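# Put four cartons flat in the blue container

## Task

Get every one of the four cartons into the blue container so each rests flat on the container's floor with the same face up as it had at the start; they must stay put with no arm supporting them, and at the end both cups must have released and pulled away.

## Robot and tools

Robot: two arms, left_arm and right_arm, each ending in a vacuum suction cup (no fingers). left_arm stands on the +y side. The names are arm labels, not image sides.

Frame: a single scene frame for everything. Origin on the table surface midway between the arms, +z up, +x out across the table. Positions in metres, orientations as quaternions ordered w, x, y, z. The controlled point (cup point) is the centre of the cup rim; the cup opens along the cup point's own +z axis. From about 4 cm behind the rim the tool body and camera stick out up to about 9 cm sideways, so keep that clear of walls and cartons. Reported cup positions can be slightly wrong, more so at long reach.

Row layout (used by both motion tools): 16 plain numbers, always for both arms: left x, y, z, qw, qx, qy, qz, left suction, then right x, y, z, qw, qx, qy, qz, right suction. The pose numbers are absolute targets in the scene frame, not offsets. Suction above 0.01 means on, 0.01 or less means off; it stays as last sent, but a 0 is an order to switch off, so repeat the current value for a cup you want unchanged. For an arm meant to stay still, resend its full pose from the last result taken before it stopped, keeping one quaternion throughout rather than the drifted reported one.

execute_actions: argument actions, a list that is empty (just report state) or holds one item. Item {"rows": [...], "steps": n}: 1 to 15 rows, n at most 15 (default 15); each row lasts one 1/30 s step, the last row repeats to fill. Item {"steps": n} alone: a wait of up to 300 steps counted from the previous result, reply time included. Optional pictures true/false. A target more than 0.6 m from the arm's last reported position along any cup axis is refused and nothing is sent. Every step the command is clamped to 100 mm and 16 degrees from the measured pose, and motion lags commands by about 0.17 s, so far targets need several calls; check the result pose and send the remainder.

move: target is one 16-number row as above (absolute poses). speed in m/s, 0.002 to 0.5, default 0.25; rotation up to twice that in rad/s. Both cup points travel straight lines that finish together, lasting 0.5 to 10 s (cut off at 10 s). Paths ignore obstacles and the other arm; the cup can lag, wander or overshoot speed, especially with the arm stretched out. Suction values take effect at the start. stop_force (N, 13 to 80, shared by both arms, not allowed in the first 0.2 s) ends an arm's path once its wrist sensor feels that much added resistance against the motion for 2 steps, or saturates; the arm then backs to where it was 2 steps before and holds. It is judged along the direction to the target in the cup's starting axes, so do not trust it when the cup rotates; omit it when lifting off something the cup presses, or the arm may stop immediately. An arm targeted within 1.5 mm and 0.5 degrees of its current pose counts as stationary. Pressing can briefly exceed stop_force; use low speeds when approaching contact. Contacts above the wrist sensor are not felt. The move line reports each arm's ending: done, off_target, moving, held, fault, or contact (stop_force ended it). limits=paced means the pose was clipped; limits=held means some steps were blocked, after which the arm may surge fast. Distances from target are listed.

wait: seconds, 0 to 10; nothing new is sent.

zoom_image: camera cam_left_wrist or cam_right_wrist; region [x0, y0, x1, y1] in pixels of that 672x504 image, origin top-left, at most 504 by 504.

finished_scene: scene, the current scene's number; ends it for good and reports whether the goal was met. Replying with no tool call also ends the run.

Results: per arm, cup pose and velocities; joint positions and joint torques (whole drive output, with offsets and noise; not used for fault detection); Wrist force and Wrist torque in the end effector's own axes, pointing from a contact back into the arm, with offsets up to about 5.5 N, noise up to 3.4 N, saturation near 100 N, and possibly no reading at first. suction_measured stays near 0 without a seal, reaches 0.83 or more on an airtight face, lower with leaks; part_present turns 1 at 0.50 and back to 0 below 0.45. A pose unreachable line means a clearance check altered or blocked that arm's command; HELD flags steps not sent. A Hand target line shows where the controller is now driving each cup. MOTOR HOT appears from 70 °C; at 85 °C the arm is braked (OVER-TEMPERATURE FAULT) for possibly minutes. Camera calibration (K, distortion, T_world_to_cam) is given and may be slightly off.

Gripping: switch suction on and press the 36 mm rim fully onto a smooth flat face, away from carton edges, seams and holes. Under vacuum the cup shortens, so the carton sits up to about 12 mm nearer the tool; vacuum alone can lift a resting carton. To release, set the carton down so it rests, then switch suction off; the cup may still touch it until moved 15 mm away. A cup sealed to the table pins the tool; switch it off.

Avoid: pushing into firm surfaces (arms are stiff; even a small overshoot can fault), joint loads reaching their limits (shoulder pan and lift 310, elbow 141, wrists 50.7 N m) or 150 N external force, either of which freezes that arm for 10 s; arm-to-arm collisions; dropping, slamming or tipping cartons; anything leaving the table. Loose objects may occasionally get nudged, so verify before finishing.

Each tool is called after "Emit:" by a JSON object that holds its "fn" and its "kwargs".

## Session

Emit:
{"fn": "execute_actions", "kwargs": {"actions": []}}

Scene clock: 0.00 s of 6000.00 s.
left_arm: end_effector_position=(+0.5808, +0.6565, +0.1997) suction_measured=0.01 part_present=0 end_effector_quat_wxyz=(+0.000, -0.246, +0.969, +0.000) end_effector_velocity=(+0.000, -0.000, +0.000) end_effector_angular_velocity=(-0.001, -0.001, -0.002) | right_arm: end_effector_position=(+0.5734, -0.3945, +0.1996) suction_measured=0.00 part_present=0 end_effector_quat_wxyz=(-0.000, +0.188, +0.982, +0.001) end_effector_velocity=(-0.000, -0.000, +0.000) end_effector_angular_velocity=(+0.000, -0.000, +0.000)
Joint positions: left_arm=[-0.281 -1.557  2.143 -2.158 -1.57   2.339] | right_arm=[-0.279 -1.557  2.143 -2.157 -1.569 -2.897]
Joint velocities: left_arm=[-0.     0.    -0.001 -0.    -0.     0.002] | right_arm=[-0. -0.  0.  0.  0. -0.]
Joint torques (N m, as the arm reports them, + toward a larger angle): no reading
Wrist force (N, on the end effector, along its own x y z axes, offset not removed): no reading
Wrist torque (N m, same axes, about the end effector's origin, offset not removed): no reading
Hand target (left_arm): +0.581, +0.657, +0.200; +0.000, -0.246, +0.969, +0.000
Hand target (right_arm): +0.573, -0.394, +0.200; -0.000, +0.188, +0.982, +0.001

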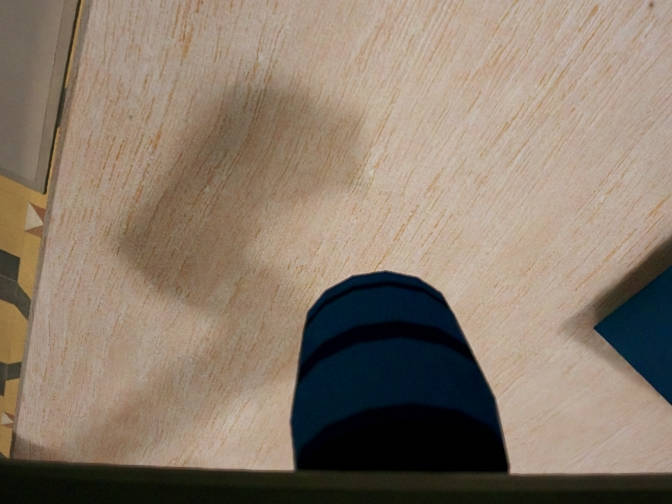

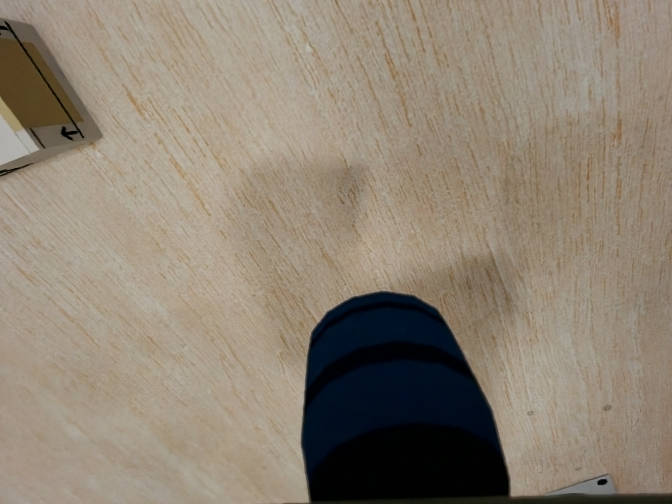

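Emit:
{"fn": "move", "kwargs": {"target": [0.5,0.45,0.55,0,-0.246,0.969,0,0,0.5,-0.45,0.55,0,0.188,0.982,0,0]}}

Scene clock: 7.63 s of 6000.00 s.
left_arm: end_effector_position=(+0.4996, +0.4504, +0.5498) suction_measured=0.01 part_present=0 end_effector_quat_wxyz=(+0.000, -0.246, +0.969, -0.000) end_effector_velocity=(-0.000, -0.001, +0.001) end_effector_angular_velocity=(+0.001, +0.001, -0.001) | right_arm: end_effector_position=(+0.4997, -0.4500, +0.5498) suction_measured=0.00 part_present=0 end_effector_quat_wxyz=(+0.000, +0.188, +0.982, -0.000) end_effector_velocity=(-0.000, -0.001, +0.002) end_effector_angular_velocity=(-0.000, -0.001, -0.000)
Joint positions: left_arm=[-0.659 -1.776  1.694 -1.489 -1.571  1.96 ] | right_arm=[-0.4   -1.846  1.746 -1.471 -1.571 -3.018]
Joint velocities: left_arm=[-0.002  0.001 -0.004  0.004  0.    -0.001] | right_arm=[-0.001 -0.    -0.004  0.003  0.    -0.001]
Joint torques (N m, as the arm reports them, + toward a larger angle): left_arm=[-16.83 -10.81 -56.    -0.12   1.68  -3.1 ] | right_arm=[ -7.23 -38.27 -55.17  -0.96   2.11  -1.97]
Wrist force (N, on the end effector, along its own x y z axes, offset not removed): left_arm=[-0.8 -2.5 -2.6] | right_arm=[2.8 1.4 3.2]
Wrist torque (N m, same axes, about the end effector's origin, offset not removed): left_arm=[-0.31 -0.03 0.08] | right_arm=[0.01 -0.63 0.07]
Hand target (left_arm): +0.500, +0.450, +0.550; +0.000, -0.246, +0.969, -0.000
Hand target (right_arm): +0.500, -0.450, +0.550; +0.000, +0.188, +0.982, +0.000
Off the commanded pose (left_arm): 0.001 m, 0 deg.
Off the commanded pose (right_arm): 0.000 m, 0 deg.
After step 90, 2.33 s passed at rest.
move: done
camera_calibration (this result's frames):
cam_left_wrist: T_world_to_cam=[[0.51301, -0.858364, 0.00565628, 0.131555], [-0.759209, -0.450655, 0.469587, 0.342314], [-0.400527, -0.245197, -0.882868, 0.876163], [0, 0, 0, 1]] pos_world=[0.543326, 0.48202, 0.612046]
cam_right_wrist: T_world_to_cam=[[-0.400681, -0.916039, 0.0180813, -0.209995], [-0.821932, 0.368097, 0.434664, 0.364924], [-0.404825, 0.1593, -0.900411, 0.847461], [0, 0, 0, 1]] pos_world=[0.558875, -0.461692, 0.608241]

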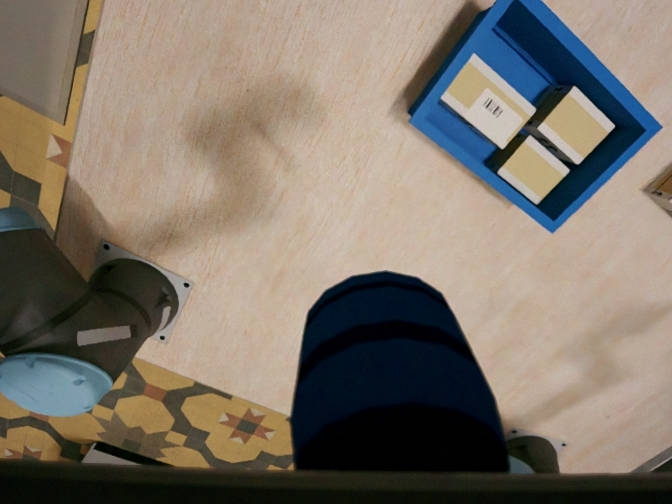

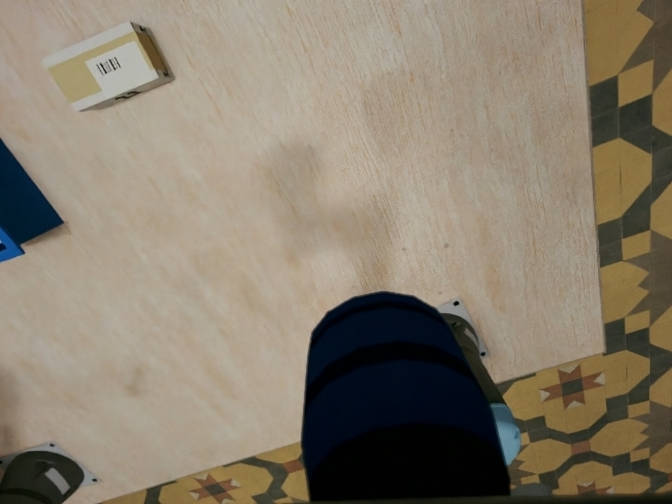

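Emit:
{"fn": "move", "kwargs": {"target": [0.74,0.26,0.38,0,-0.246,0.969,0,0,0.72,-0.3,0.35,0,0.188,0.982,0,0]}}

Scene clock: 19.73 s of 6000.00 s.
left_arm: end_effector_position=(+0.7398, +0.2599, +0.3804) suction_measured=0.01 part_present=0 end_effector_quat_wxyz=(+0.000, -0.246, +0.969, +0.000) end_effector_velocity=(+0.002, -0.001, -0.001) end_effector_angular_velocity=(+0.000, -0.000, +0.000) | right_arm: end_effector_position=(+0.7197, -0.2998, +0.3502) suction_measured=0.00 part_present=0 end_effector_quat_wxyz=(-0.000, +0.188, +0.982, -0.000) end_effector_velocity=(+0.001, +0.001, -0.001) end_effector_angular_velocity=(+0.000, -0.000, -0.000)
Joint positions: left_arm=[-0.655 -1.255  1.439 -1.756 -1.571  1.965] | right_arm=[-0.128 -1.403  1.681 -1.849 -1.571 -2.747]
Joint velocities: left_arm=[ 0.     0.004 -0.004 -0.     0.001 -0.   ] | right_arm=[ 0.001  0.003 -0.002 -0.001  0.     0.001]
Joint torques (N m, as the arm reports them, + toward a larger angle): left_arm=[ 21.58 -60.3  -55.91  -7.09  -1.82   3.67] | right_arm=[  9.11 -46.79 -52.69  -7.43  -2.06   1.72]
Wrist force (N, on the end effector, along its own x y z axes, offset not removed): left_arm=[-2.6 -0.3 -2.7] | right_arm=[3.3 1.9 1.0]
Wrist torque (N m, same axes, about the end effector's origin, offset not removed): left_arm=[0.19 0.35 0.08] | right_arm=[0.05 -0.63 0.11]
Hand target (left_arm): +0.740, +0.260, +0.380; +0.000, -0.246, +0.969, +0.000
Hand target (right_arm): +0.720, -0.300, +0.350; -0.000, +0.188, +0.982, -0.000
Off the commanded pose (left_arm): 0.000 m, 0 deg.
Off the commanded pose (right_arm): 0.000 m, 0 deg.
After step 90, 7.03 s passed at rest.
move: done
camera_calibration (this result's frames):
cam_left_wrist: T_world_to_cam=[[0.513041, -0.858348, 0.00523098, -0.154152], [-0.759155, -0.450891, 0.469447, 0.518465], [-0.400591, -0.244817, -0.882945, 0.776023], [0, 0, 0, 1]] pos_world=[0.783549, 0.291439, 0.4426]
cam_right_wrist: T_world_to_cam=[[-0.400661, -0.916044, 0.0182757, 0.0192504], [-0.821661, 0.368063, 0.435205, 0.5768], [-0.405393, 0.159353, -0.900146, 0.733144], [0, 0, 0, 1]] pos_world=[0.778858, -0.311493, 0.408559]

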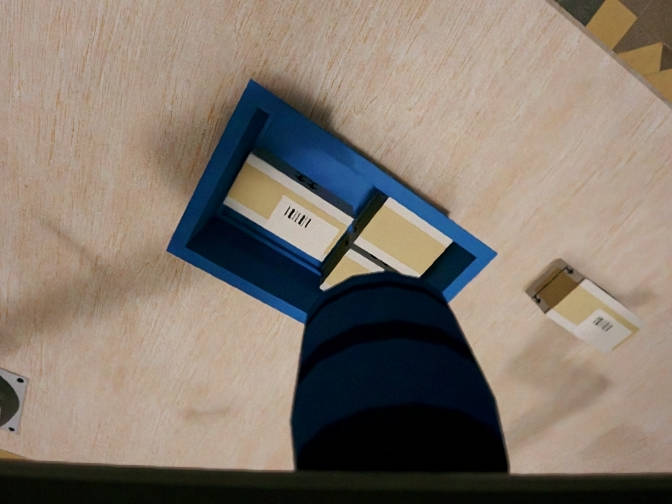

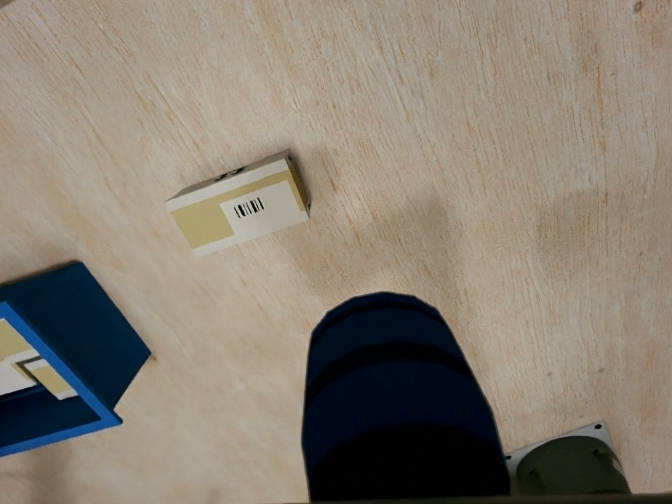

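Emit:
{"fn": "move", "kwargs": {"target": [0.65,0.2,0.36,0,-0.246,0.969,0,0,0.68,-0.33,0.3,0,0.188,0.982,0,0]}}

Emit:
{"fn": "zoom_image", "kwargs": {"camera": "cam_left_wrist", "region": [150,0,550,300]}}

Scene clock: 27.23 s of 6000.00 s.
left_arm: end_effector_position=(+0.6502, +0.2002, +0.3600) suction_measured=0.01 part_present=0 end_effector_quat_wxyz=(-0.000, -0.246, +0.969, -0.000) end_effector_velocity=(-0.002, -0.001, -0.000) end_effector_angular_velocity=(+0.000, -0.000, +0.001) | right_arm: end_effector_position=(+0.6802, -0.3300, +0.3001) suction_measured=0.00 part_present=0 end_effector_quat_wxyz=(+0.000, +0.188, +0.982, -0.000) end_effector_velocity=(-0.001, -0.000, -0.002) end_effector_angular_velocity=(+0.001, +0.001, +0.000)
Joint positions: left_arm=[-0.778 -1.323  1.565 -1.813 -1.571  1.842] | right_arm=[-0.169 -1.449  1.827 -1.949 -1.571 -2.787]
Joint velocities: left_arm=[-0.003 -0.001  0.002 -0.001  0.    -0.004] | right_arm=[-0.001  0.001  0.003 -0.003  0.001 -0.001]
Joint torques (N m, as the arm reports them, + toward a larger angle): left_arm=[-17.32 -89.16 -30.86  -6.96   1.37  -3.61] | right_arm=[ -5.99 -69.39 -39.22  -7.97   2.03  -2.  ]
Wrist force (N, on the end effector, along its own x y z axes, offset not removed): left_arm=[-3.4 -1.3 -2.6] | right_arm=[0.6 2.1 3.1]
Wrist torque (N m, same axes, about the end effector's origin, offset not removed): left_arm=[0.00 0.29 0.21] | right_arm=[0.04 -0.24 0.09]
Hand target (left_arm): +0.650, +0.200, +0.360; -0.000, -0.246, +0.969, -0.000
Hand target (right_arm): +0.680, -0.330, +0.300; +0.000, +0.188, +0.982, +0.000
Off the commanded pose (left_arm): 0.000 m, 0 deg.
Off the commanded pose (right_arm): 0.000 m, 0 deg.
After step 90, 3.40 s passed at rest.
move: done
camera_calibration (this result's frames):
cam_left_wrist: T_world_to_cam=[[0.513021, -0.85836, 0.00527179, -0.159323], [-0.759092, -0.450806, 0.469631, 0.43297], [-0.400736, -0.244932, -0.882847, 0.707618], [0, 0, 0, 1]] pos_world=[0.693968, 0.231748, 0.422223]
cam_right_wrist: T_world_to_cam=[[-0.400674, -0.916042, 0.018115, -0.0232489], [-0.821847, 0.368072, 0.434846, 0.577546], [-0.405004, 0.159343, -0.900323, 0.67663], [0, 0, 0, 1]] pos_world=[0.739377, -0.341692, 0.358463]

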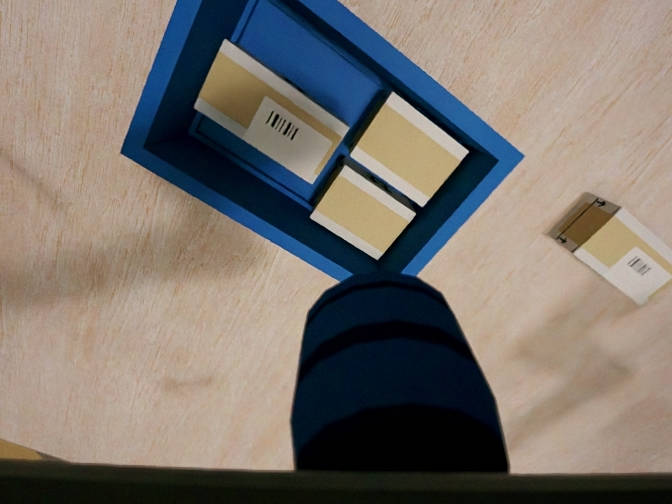

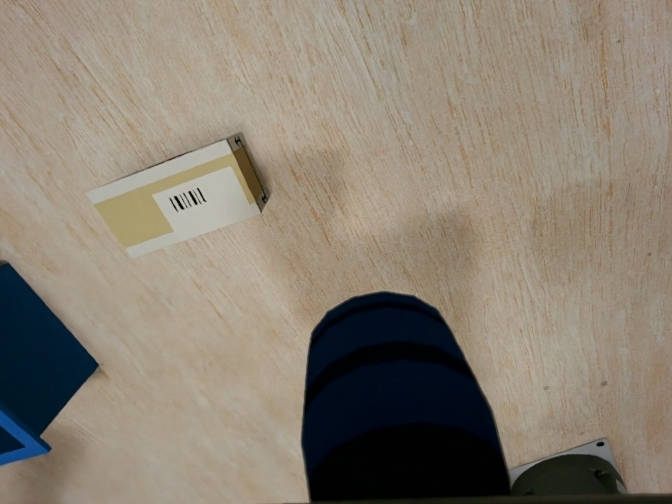

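Region (150, 0, 550, 300) of cam_left_wrist's 672x504 image, scaled by 1.260, with more detail than that image has; it fills the top 378 rows of this view, and the rest is white.

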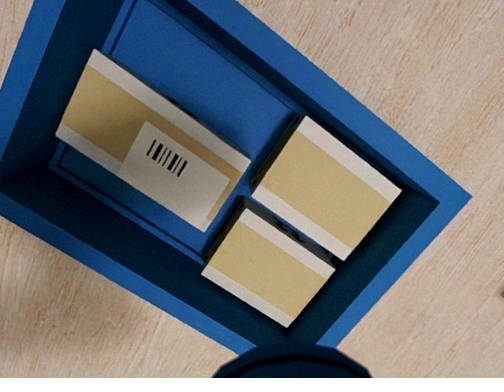

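Emit:
{"fn": "move", "kwargs": {"target": [0.635,0.263,0.125,0,-0.246,0.969,0,1,0.7155,-0.186,0.115,0,0.188,0.982,0,1]}}

Emit:
{"fn": "move", "kwargs": {"target": [0.635,0.263,0.075,0,-0.246,0.969,0,1,0.7155,-0.186,0.065,0,0.188,0.982,0,1], "speed": 0.015, "stop_force": 15}}

Scene clock: 93.63 s of 6000.00 s.
left_arm: end_effector_position=(+0.6352, +0.2628, +0.1252) suction_measured=0.01 part_present=0 end_effector_quat_wxyz=(-0.000, -0.246, +0.969, +0.000) end_effector_velocity=(+0.000, +0.001, -0.003) end_effector_angular_velocity=(+0.001, -0.001, -0.001) | right_arm: end_effector_position=(+0.7153, -0.1861, +0.1152) suction_measured=0.00 part_present=0 end_effector_quat_wxyz=(-0.000, +0.188, +0.982, -0.000) end_effector_velocity=(+0.000, +0.002, -0.002) end_effector_angular_velocity=(+0.000, +0.001, +0.001)
Joint positions: left_arm=[-0.736 -1.223  1.891 -2.239 -1.571  1.884] | right_arm=[ 0.016 -1.178  1.846 -2.239 -1.571 -2.602]
Joint velocities: left_arm=[ 0.     0.002  0.003 -0.005  0.001  0.001] | right_arm=[ 0.003  0.003 -0.001 -0.001  0.     0.002]
Joint torques (N m, as the arm reports them, + toward a larger angle): left_arm=[ 21.23 -48.84 -22.96  -7.6    1.55   3.92] | right_arm=[ 12.52 -60.43 -44.69  -7.71  -1.48   1.47]
Wrist force (N, on the end effector, along its own x y z axes, offset not removed): left_arm=[-4.9 -1.1 -1.5] | right_arm=[3.0 2.6 4.4]
Wrist torque (N m, same axes, about the end effector's origin, offset not removed): left_arm=[-0.11 0.70 0.13] | right_arm=[0.22 -0.66 -0.01]
Hand target (left_arm): +0.635, +0.263, +0.125; +0.000, -0.246, +0.969, +0.000
Hand target (right_arm): +0.715, -0.186, +0.115; -0.000, +0.188, +0.982, -0.000
Off the commanded pose (left_arm): 0.000 m, 0 deg.
Off the commanded pose (right_arm): 0.000 m, 0 deg.
After step 90, 61.77 s passed at rest.
move: done
camera_calibration (this result's frames):
cam_left_wrist: T_world_to_cam=[[0.513041, -0.858349, 0.00512819, -0.0966626], [-0.75908, -0.450902, 0.469558, 0.560119], [-0.400732, -0.244795, -0.882887, 0.509615], [0, 0, 0, 1]] pos_world=[0.678986, 0.29434, 0.18742]
cam_right_wrist: T_world_to_cam=[[-0.400663, -0.916043, 0.0182661, 0.125974], [-0.821713, 0.368081, 0.435091, 0.633673], [-0.405285, 0.159315, -0.900201, 0.501586], [0, 0, 0, 1]] pos_world=[0.774456, -0.197755, 0.173522]

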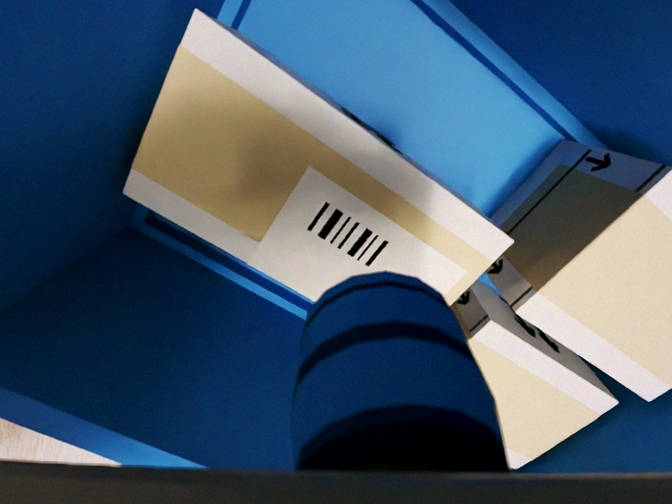

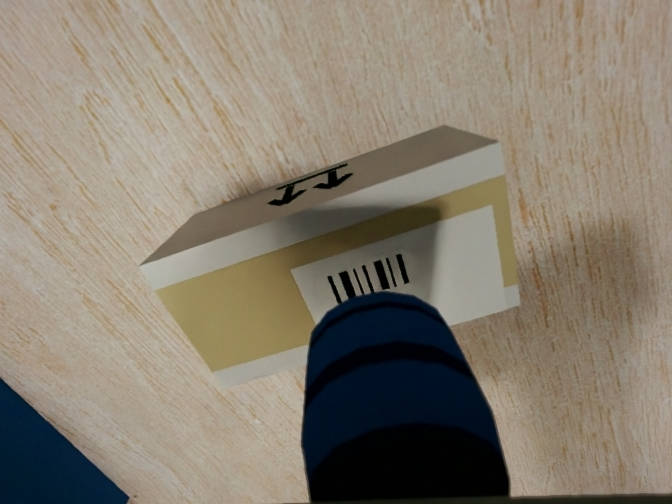

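Scene clock: 97.23 s of 6000.00 s.
left_arm: end_effector_position=(+0.6350, +0.2630, +0.0753) suction_measured=0.01 part_present=0 end_effector_quat_wxyz=(+0.000, -0.246, +0.969, +0.000) end_effector_velocity=(-0.000, -0.000, -0.003) end_effector_angular_velocity=(-0.001, +0.001, +0.001) | right_arm: end_effector_position=(+0.7156, -0.1860, +0.0653) suction_measured=0.00 part_present=0 end_effector_quat_wxyz=(-0.000, +0.188, +0.982, -0.000) end_effector_velocity=(-0.000, -0.000, -0.002) end_effector_angular_velocity=(+0.000, -0.000, -0.000)
Joint positions: left_arm=[-0.736 -1.167  1.921 -2.325 -1.571  1.884] | right_arm=[ 0.016 -1.123  1.874 -2.322 -1.571 -2.602]
Joint velocities: left_arm=[ 0.     0.003  0.002 -0.005 -0.001 -0.001] | right_arm=[-0.     0.002  0.001 -0.004  0.     0.   ]
Joint torques (N m, as the arm reports them, + toward a larger angle): left_arm=[  3.17 -56.72 -22.04  -7.65  -1.82   0.06] | right_arm=[  8.85 -62.74 -29.23  -8.28  -0.75   1.86]
Wrist force (N, on the end effector, along its own x y z axes, offset not removed): left_arm=[-2.7 -4.7 -2.6] | right_arm=[2.3 4.1 4.5]
Wrist torque (N m, same axes, about the end effector's origin, offset not removed): left_arm=[-0.65 0.21 0.19] | right_arm=[0.44 -0.53 0.06]
Hand target (left_arm): +0.635, +0.263, +0.075; -0.000, -0.246, +0.969, +0.000
Hand target (right_arm): +0.716, -0.186, +0.065; -0.000, +0.188, +0.982, -0.000
Off the commanded pose (left_arm): 0.000 m, 0 deg.
Off the commanded pose (right_arm): 0.000 m, 0 deg.
move: done
camera_calibration (this result's frames):
cam_left_wrist: T_world_to_cam=[[0.51304, -0.858349, 0.00518602, -0.0961557], [-0.759101, -0.450882, 0.469543, 0.583512], [-0.400694, -0.244831, -0.882894, 0.465509], [0, 0, 0, 1]] pos_world=[0.678803, 0.294531, 0.13751]
cam_right_wrist: T_world_to_cam=[[-0.400692, -0.916034, 0.018125, 0.127073], [-0.821819, 0.368086, 0.434886, 0.65567], [-0.405042, 0.15936, -0.900303, 0.456615], [0, 0, 0, 1]] pos_world=[0.774708, -0.197706, 0.123647]

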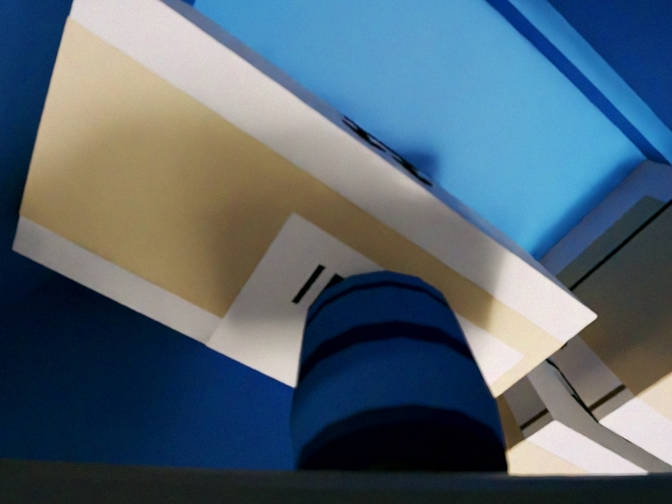

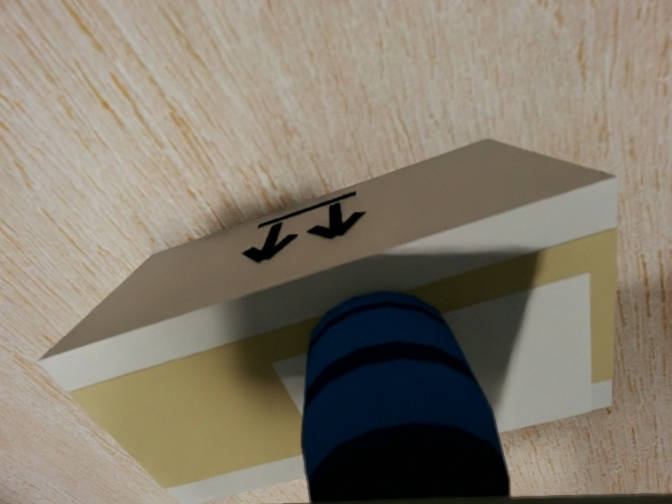

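Emit:
{"fn": "move", "kwargs": {"target": [0.635,0.263,0.045,0,-0.246,0.969,0,1,0.7155,-0.186,0.035,0,0.188,0.982,0,1], "speed": 0.01, "stop_force": 15}}

Scene clock: 106.80 s of 6000.00 s.
left_arm: end_effector_position=(+0.6351, +0.2629, +0.0491) suction_measured=0.91 part_present=1 end_effector_quat_wxyz=(+0.000, -0.246, +0.969, -0.000) end_effector_velocity=(-0.001, +0.001, +0.001) end_effector_angular_velocity=(+0.003, +0.003, +0.002) | right_arm: end_effector_position=(+0.7156, -0.1860, +0.0494) suction_measured=0.88 part_present=1 end_effector_quat_wxyz=(+0.000, +0.188, +0.982, +0.000) end_effector_velocity=(-0.000, +0.000, -0.001) end_effector_angular_velocity=(+0.000, +0.001, +0.000)
Joint positions: left_arm=[-0.736 -1.135  1.934 -2.37  -1.571  1.884] | right_arm=[ 0.016 -1.104  1.881 -2.348 -1.571 -2.602]
Joint velocities: left_arm=[ 0.    -0.002 -0.001  0.007  0.    -0.002] | right_arm=[ 0.     0.001 -0.    -0.     0.    -0.   ]
Joint torques (N m, as the arm reports them, + toward a larger angle): left_arm=[ -5.56 -66.08 -17.08   4.23   0.52  -0.61] | right_arm=[  4.75 -75.1  -30.42   2.28   0.47   1.35]
Wrist force (N, on the end effector, along its own x y z axes, offset not removed): left_arm=[-3.4 1.4 -31.6] | right_arm=[-1.9 4.2 -10.7]
Wrist torque (N m, same axes, about the end effector's origin, offset not removed): left_arm=[0.33 0.16 0.09] | right_arm=[0.06 -0.45 -0.02]
Hand target (left_arm): +0.635, +0.263, +0.049; +0.000, -0.246, +0.969, -0.000
Hand target (right_arm): +0.716, -0.186, +0.049; +0.000, +0.188, +0.982, +0.000
Off the commanded pose (left_arm): 0.004 m, 0 deg.
Off the commanded pose (right_arm): 0.014 m, 0 deg.
After step 90, 3.57 s passed at rest.
move: contact (left_arm, right_arm)
camera_calibration (this result's frames):
cam_left_wrist: T_world_to_cam=[[0.513038, -0.858347, 0.00568346, -0.0961475], [-0.759258, -0.450704, 0.469461, 0.595891], [-0.400399, -0.245167, -0.882935, 0.442276], [0, 0, 0, 1]] pos_world=[0.678849, 0.294474, 0.1113]
cam_right_wrist: T_world_to_cam=[[-0.400664, -0.916047, 0.0180506, 0.127387], [-0.82189, 0.368049, 0.434783, 0.662639], [-0.404925, 0.159366, -0.900354, 0.442257], [0, 0, 0, 1]] pos_world=[0.774737, -0.197672, 0.107784]

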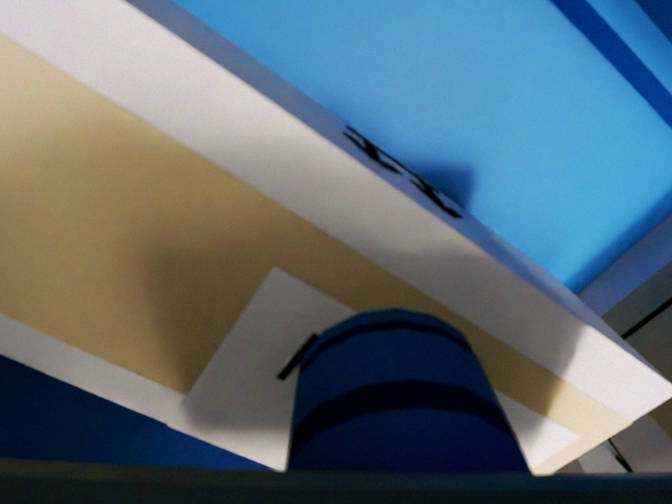

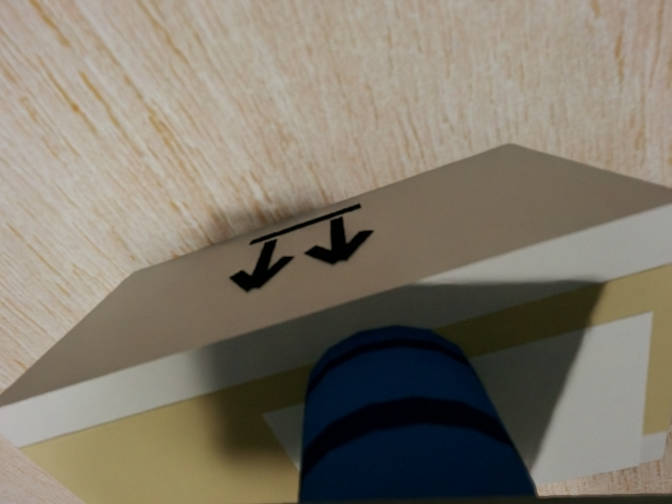

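Emit:
{"fn": "move", "kwargs": {"target": [0.635,0.263,0.068,0,-0.246,0.969,0,1,0.7155,-0.186,0.2,0,0.188,0.982,0,1], "speed": 0.08}}

Emit:
{"fn": "move", "kwargs": {"target": [0.603,0.265,0.068,0,-0.246,0.969,0,1,0.7155,-0.14,0.23,0,0.188,0.982,0,1], "speed": 0.02, "stop_force": 15}}

Scene clock: 132.33 s of 6000.00 s.
left_arm: end_effector_position=(+0.6350, +0.2630, +0.0680) suction_measured=0.91 part_present=1 end_effector_quat_wxyz=(-0.000, -0.246, +0.969, +0.000) end_effector_velocity=(-0.001, +0.000, -0.000) end_effector_angular_velocity=(+0.000, +0.001, +0.000) | right_arm: end_effector_position=(+0.7153, -0.1860, +0.1998) suction_measured=0.88 part_present=1 end_effector_quat_wxyz=(+0.000, +0.188, +0.982, -0.000) end_effector_velocity=(+0.000, -0.001, +0.001) end_effector_angular_velocity=(-0.000, +0.001, -0.001)
Joint positions: left_arm=[-0.736 -1.158  1.925 -2.337 -1.571  1.884] | right_arm=[ 0.016 -1.258  1.783 -2.096 -1.571 -2.602]
Joint velocities: left_arm=[ 0.    -0.     0.001  0.001 -0.001 -0.   ] | right_arm=[-0.001 -0.001 -0.002  0.004 -0.    -0.   ]
Joint torques (N m, as the arm reports them, + toward a larger angle): left_arm=[ -9.03 -95.4  -46.01  -0.22   1.56  -0.59] | right_arm=[  2.47 -86.56 -51.13  -0.16   2.07  -0.63]
Wrist force (N, on the end effector, along its own x y z axes, offset not removed): left_arm=[-5.9 2.1 2.4] | right_arm=[3.2 2.6 4.3]
Wrist torque (N m, same axes, about the end effector's origin, offset not removed): left_arm=[0.49 0.87 -0.05] | right_arm=[0.19 -0.66 -0.05]
Hand target (left_arm): +0.635, +0.263, +0.068; -0.000, -0.246, +0.969, -0.000
Hand target (right_arm): +0.715, -0.186, +0.200; +0.000, +0.188, +0.982, +0.000
Off the commanded pose (left_arm): 0.000 m, 0 deg.
Off the commanded pose (right_arm): 0.000 m, 0 deg.
After step 90, 20.17 s passed at rest.
move: done
camera_calibration (this result's frames):
cam_left_wrist: T_world_to_cam=[[0.51304, -0.858349, 0.00520359, -0.0960496], [-0.759097, -0.45087, 0.469561, 0.58691], [-0.400701, -0.244854, -0.882884, 0.459059], [0, 0, 0, 1]] pos_world=[0.678745, 0.294579, 0.130206]
cam_right_wrist: T_world_to_cam=[[-0.400669, -0.916044, 0.0181136, 0.124541], [-0.821838, 0.368063, 0.43487, 0.59698], [-0.405027, 0.159352, -0.900311, 0.577671], [0, 0, 0, 1]] pos_world=[0.774493, -0.197694, 0.258219]

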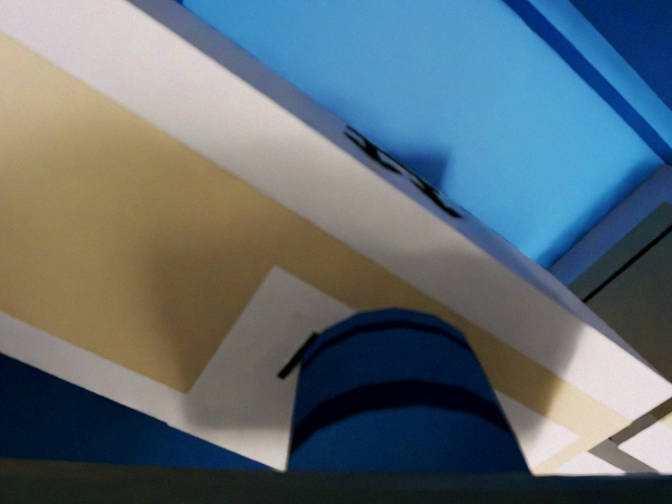

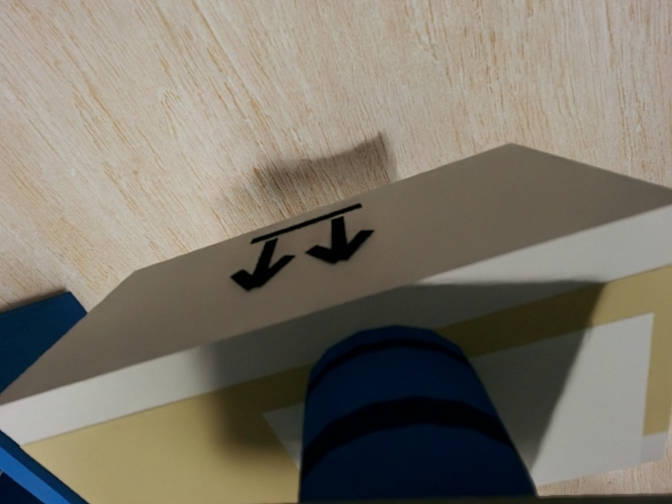

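Scene clock: 135.37 s of 6000.00 s.
left_arm: end_effector_position=(+0.6032, +0.2650, +0.0680) suction_measured=0.91 part_present=1 end_effector_quat_wxyz=(+0.000, -0.246, +0.969, -0.000) end_effector_velocity=(-0.002, +0.000, -0.000) end_effector_angular_velocity=(+0.001, +0.000, -0.000) | right_arm: end_effector_position=(+0.7154, -0.1402, +0.2299) suction_measured=0.88 part_present=1 end_effector_quat_wxyz=(-0.000, +0.188, +0.982, -0.000) end_effector_velocity=(+0.000, +0.002, +0.000) end_effector_angular_velocity=(-0.001, +0.001, -0.001)
Joint positions: left_arm=[-0.763 -1.194  1.982 -2.358 -1.571  1.857] | right_arm=[ 0.072 -1.255  1.719 -2.035 -1.571 -2.547]
Joint velocities: left_arm=[-0.001 -0.002  0.003 -0.001  0.    -0.001] | right_arm=[ 0.002  0.001 -0.003  0.003 -0.001  0.003]
Joint torques (N m, as the arm reports them, + toward a larger angle): left_arm=[-17.93 -93.71 -21.61  -7.33  -1.55  -3.11] | right_arm=[ 10.63 -61.25 -52.07  -1.36   1.51   1.83]
Wrist force (N, on the end effector, along its own x y z axes, offset not removed): left_arm=[-1.0 -3.7 5.9] | right_arm=[0.6 2.7 6.7]
Wrist torque (N m, same axes, about the end effector's origin, offset not removed): left_arm=[-0.53 0.05 0.19] | right_arm=[0.22 -0.30 0.08]
Hand target (left_arm): +0.603, +0.265, +0.068; -0.000, -0.246, +0.969, -0.000
Hand target (right_arm): +0.715, -0.140, +0.230; -0.000, +0.188, +0.982, -0.000
Off the commanded pose (left_arm): 0.000 m, 0 deg.
Off the commanded pose (right_arm): 0.000 m, 0 deg.
move: done
camera_calibration (this result's frames):
cam_left_wrist: T_world_to_cam=[[0.513035, -0.858352, 0.00523371, -0.078026], [-0.75911, -0.450856, 0.469554, 0.563666], [-0.400683, -0.244871, -0.882888, 0.446798], [0, 0, 0, 1]] pos_world=[0.646939, 0.296566, 0.13021]
cam_right_wrist: T_world_to_cam=[[-0.400664, -0.916045, 0.0181541, 0.165909], [-0.821802, 0.368064, 0.434937, 0.567055], [-0.405103, 0.159345, -0.900278, 0.597467], [0, 0, 0, 1]] pos_world=[0.774517, -0.151935, 0.288242]

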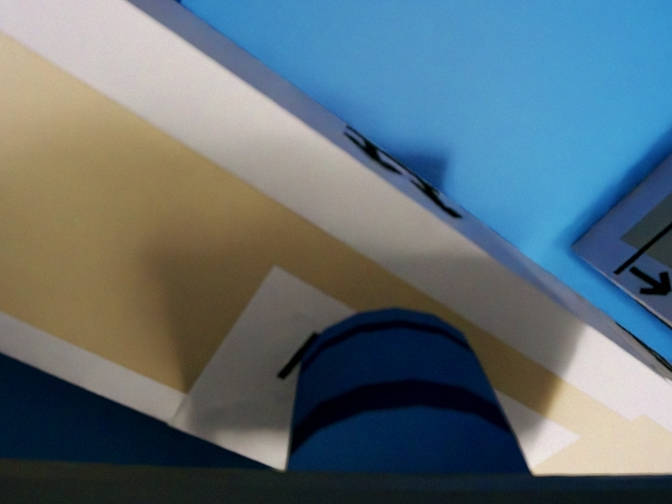

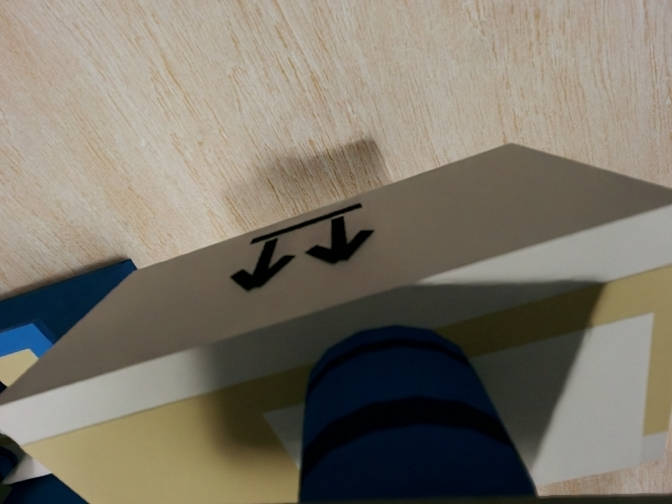

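Emit:
{"fn": "move", "kwargs": {"target": [0.600,0.265,0.045,0,-0.246,0.969,0,1,0.7155,-0.14,0.23,0,0.188,0.982,0,1], "speed": 0.01, "stop_force": 13}}

Scene clock: 141.57 s of 6000.00 s.
left_arm: end_effector_position=(+0.6005, +0.2649, +0.0490) suction_measured=0.91 part_present=1 end_effector_quat_wxyz=(+0.000, -0.246, +0.969, -0.000) end_effector_velocity=(-0.000, +0.000, +0.002) end_effector_angular_velocity=(+0.002, +0.003, -0.001) | right_arm: end_effector_position=(+0.7155, -0.1400, +0.2300) suction_measured=0.88 part_present=1 end_effector_quat_wxyz=(-0.000, +0.188, +0.982, -0.000) end_effector_velocity=(+0.000, -0.000, -0.001) end_effector_angular_velocity=(-0.001, +0.000, -0.000)
Joint positions: left_arm=[-0.765 -1.173  1.996 -2.394 -1.571  1.854] | right_arm=[ 0.072 -1.255  1.719 -2.034 -1.571 -2.546]
Joint velocities: left_arm=[ 0.    -0.002 -0.002  0.008 -0.     0.001] | right_arm=[-0.     0.001  0.    -0.001 -0.001  0.   ]
Joint torques (N m, as the arm reports them, + toward a larger angle): left_arm=[ -6.28 -64.64 -26.78   4.5   -1.13  -0.9 ] | right_arm=[ -7.8  -61.44 -51.37  -7.66  -1.06  -2.28]
Wrist force (N, on the end effector, along its own x y z axes, offset not removed): left_arm=[-2.4 -2.2 -37.1] | right_arm=[0.0 1.7 8.0]
Wrist torque (N m, same axes, about the end effector's origin, offset not removed): left_arm=[-0.40 -0.28 0.14] | right_arm=[0.06 -0.11 0.03]
Hand target (left_arm): +0.601, +0.265, +0.049; +0.000, -0.246, +0.969, -0.000
Hand target (right_arm): +0.715, -0.140, +0.230; -0.000, +0.188, +0.982, -0.000
Off the commanded pose (left_arm): 0.004 m, 0 deg.
Off the commanded pose (right_arm): 0.000 m, 0 deg.
After step 90, 0.90 s passed at rest.
move: contact (left_arm)
camera_calibration (this result's frames):
cam_left_wrist: T_world_to_cam=[[0.513051, -0.85834, 0.00553822, -0.0766609], [-0.759198, -0.450762, 0.469501, 0.570576], [-0.400495, -0.245083, -0.882914, 0.428885], [0, 0, 0, 1]] pos_world=[0.644278, 0.296506, 0.111207]
cam_right_wrist: T_world_to_cam=[[-0.400642, -0.916055, 0.0181241, 0.16619], [-0.821844, 0.368042, 0.434876, 0.567042], [-0.405041, 0.159335, -0.900308, 0.597563], [0, 0, 0, 1]] pos_world=[0.774641, -0.151669, 0.288386]

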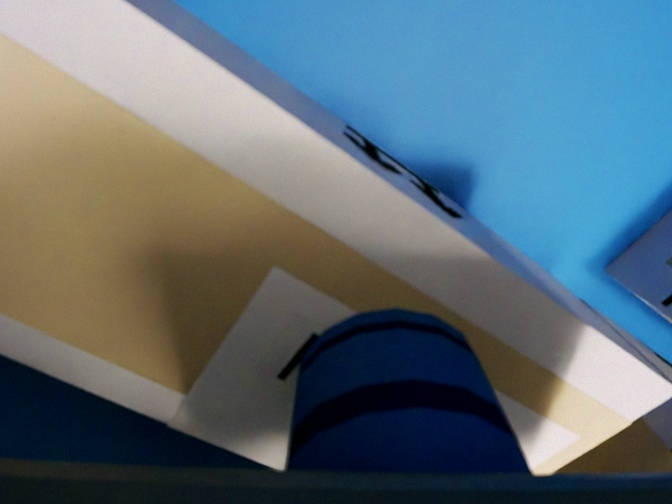

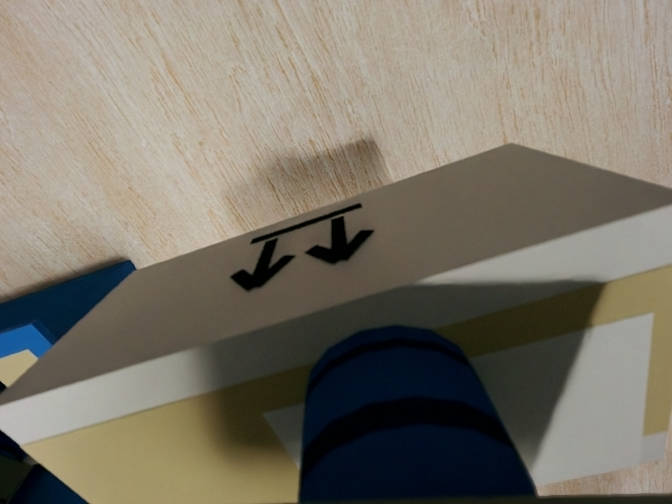

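Same z as pickup, so it's on the floor. Release, rise, and look.

Emit:
{"fn": "execute_actions", "kwargs": {"actions": [{"rows":[[0.6005,0.265,0.051,0,-0.246,0.969,0,0,0.7155,-0.14,0.23,0,0.188,0.982,0,1]],"steps":12}], "pictures": false}}

Emit:
{"fn": "move", "kwargs": {"target": [0.6005,0.265,0.3,0,-0.246,0.969,0,0,0.7155,-0.14,0.23,0,0.188,0.982,0,1], "speed": 0.15}}

Scene clock: 147.57 s of 6000.00 s.
left_arm: end_effector_position=(+0.6006, +0.2650, +0.0510) suction_measured=0.01 part_present=0 end_effector_quat_wxyz=(+0.000, -0.246, +0.969, -0.000) end_effector_velocity=(-0.000, -0.000, +0.001) end_effector_angular_velocity=(-0.000, +0.001, +0.001) | right_arm: end_effector_position=(+0.7155, -0.1400, +0.2300) suction_measured=0.88 part_present=1 end_effector_quat_wxyz=(+0.000, +0.188, +0.982, -0.000) end_effector_velocity=(+0.000, +0.000, +0.000) end_effector_angular_velocity=(-0.000, -0.001, +0.000)
Joint positions: left_arm=[-0.765 -1.175  1.995 -2.39  -1.571  1.854] | right_arm=[ 0.072 -1.255  1.719 -2.034 -1.571 -2.546]
Joint velocities: left_arm=[-0.    -0.001 -0.001  0.002 -0.    -0.001] | right_arm=[ 0.  0. -0. -0. -0. -0.]
Joint torques (N m, as the arm reports them, + toward a larger angle): left_arm=[  2.5  -76.82 -34.87   2.88  -0.65   0.27] | right_arm=[ -7.12 -63.75 -52.41  -7.99   1.21  -1.95]
Wrist force (N, on the end effector, along its own x y z axes, offset not removed): left_arm=[-2.6 -3.2 -17.7] | right_arm=[1.9 2.7 5.3]
Wrist torque (N m, same axes, about the end effector's origin, offset not removed): left_arm=[-0.21 0.34 0.24] | right_arm=[0.25 -0.60 0.09]
Hand target (left_arm): +0.600, +0.265, +0.051; +0.000, -0.246, +0.969, -0.000
Hand target (right_arm): +0.716, -0.140, +0.230; +0.000, +0.188, +0.982, +0.000
Off the commanded pose (left_arm): 0.000 m, 0 deg.
Off the commanded pose (right_arm): 0.000 m, 0 deg.
Steps of this call (steps 1 to 90: nothing new was sent; then 2.60 s passed at rest; steps 91 to 102: all 12 steps of this action). Readings (end_effector_position | what the end effector reports):
91: left_arm (+0.6006, +0.2650, +0.0494) | right_arm (+0.7155, -0.1400, +0.2300) | left_arm suction_measured=0.85 part_present=1 | right_arm suction_measured=0.88 part_present=1
92: left_arm (+0.6006, +0.2650, +0.0497) | right_arm (+0.7155, -0.1400, +0.2300) | left_arm suction_measured=0.35 part_present=0 | right_arm suction_measured=0.88 part_present=1
94: left_arm (+0.6007, +0.2649, +0.0503) | right_arm (+0.7155, -0.1400, +0.2300) | left_arm suction_measured=0.01 part_present=0 | right_arm suction_measured=0.88 part_present=1
98: left_arm (+0.6006, +0.2650, +0.0508) | right_arm (+0.7155, -0.1400, +0.2300) | left_arm suction_measured=0.01 part_present=0 | right_arm suction_measured=0.88 part_present=1
102: the state above

Scene clock: 150.00 s of 6000.00 s.
left_arm: end_effector_position=(+0.6003, +0.2652, +0.2997) suction_measured=0.01 part_present=0 end_effector_quat_wxyz=(+0.000, -0.246, +0.969, -0.000) end_effector_velocity=(-0.000, +0.000, +0.002) end_effector_angular_velocity=(+0.001, +0.000, -0.001) | right_arm: end_effector_position=(+0.7155, -0.1400, +0.2300) suction_measured=0.88 part_present=1 end_effector_quat_wxyz=(+0.000, +0.188, +0.982, -0.000) end_effector_velocity=(-0.000, +0.000, +0.001) end_effector_angular_velocity=(+0.000, -0.001, +0.000)
Joint positions: left_arm=[-0.765 -1.417  1.791 -1.945 -1.571  1.854] | right_arm=[ 0.072 -1.255  1.719 -2.034 -1.571 -2.546]
Joint velocities: left_arm=[-0.    -0.001 -0.003  0.005  0.001  0.   ] | right_arm=[ 0.    -0.001 -0.     0.    -0.     0.   ]
Joint torques (N m, as the arm reports them, + toward a larger angle): left_arm=[-18.04 -82.31 -53.9   -0.64   0.51  -3.21] | right_arm=[ -8.24 -62.49 -52.01  -7.66   2.03  -1.98]
Wrist force (N, on the end effector, along its own x y z axes, offset not removed): left_arm=[-2.9 -4.4 4.8] | right_arm=[4.0 1.4 6.6]
Wrist torque (N m, same axes, about the end effector's origin, offset not removed): left_arm=[-0.63 0.32 0.11] | right_arm=[0.03 -0.73 0.10]
Hand target (left_arm): +0.600, +0.265, +0.300; +0.000, -0.246, +0.969, -0.000
Hand target (right_arm): +0.715, -0.140, +0.230; -0.000, +0.188, +0.982, -0.000
Off the commanded pose (left_arm): 0.000 m, 0 deg.
Off the commanded pose (right_arm): 0.000 m, 0 deg.
move: done
camera_calibration (this result's frames):
cam_left_wrist: T_world_to_cam=[[0.513077, -0.858327, 0.00522207, -0.077594], [-0.759102, -0.450907, 0.469519, 0.452805], [-0.400646, -0.244863, -0.882907, 0.650314], [0, 0, 0, 1]] pos_world=[0.644083, 0.29681, 0.361972]
cam_right_wrist: T_world_to_cam=[[-0.400671, -0.916043, 0.0181147, 0.166202], [-0.821834, 0.368064, 0.434877, 0.56706], [-0.405034, 0.159355, -0.900308, 0.59757], [0, 0, 0, 1]] pos_world=[0.774657, -0.151692, 0.288385]

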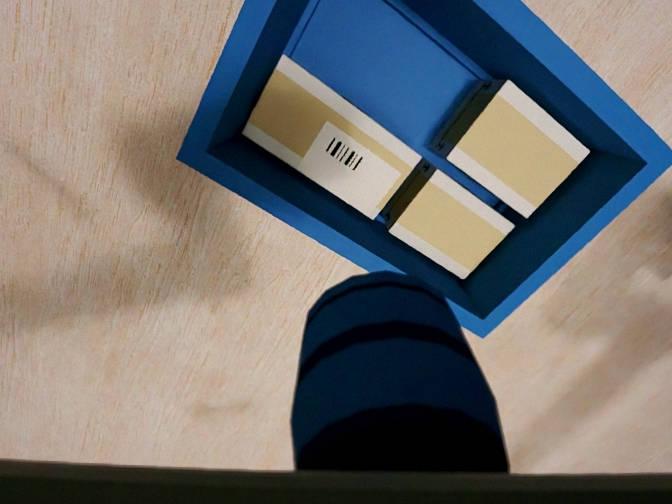

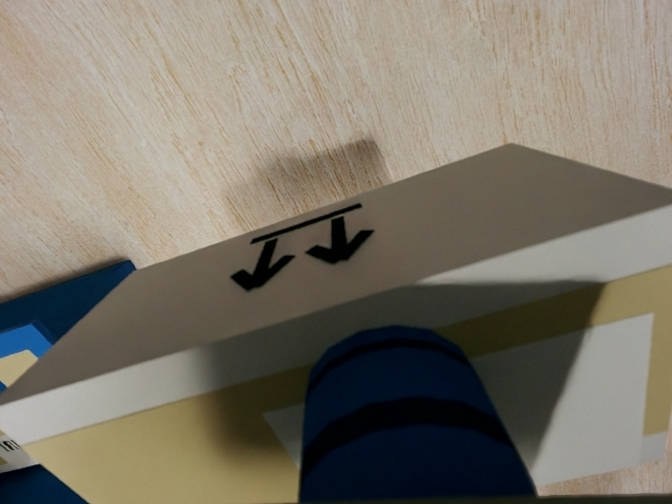

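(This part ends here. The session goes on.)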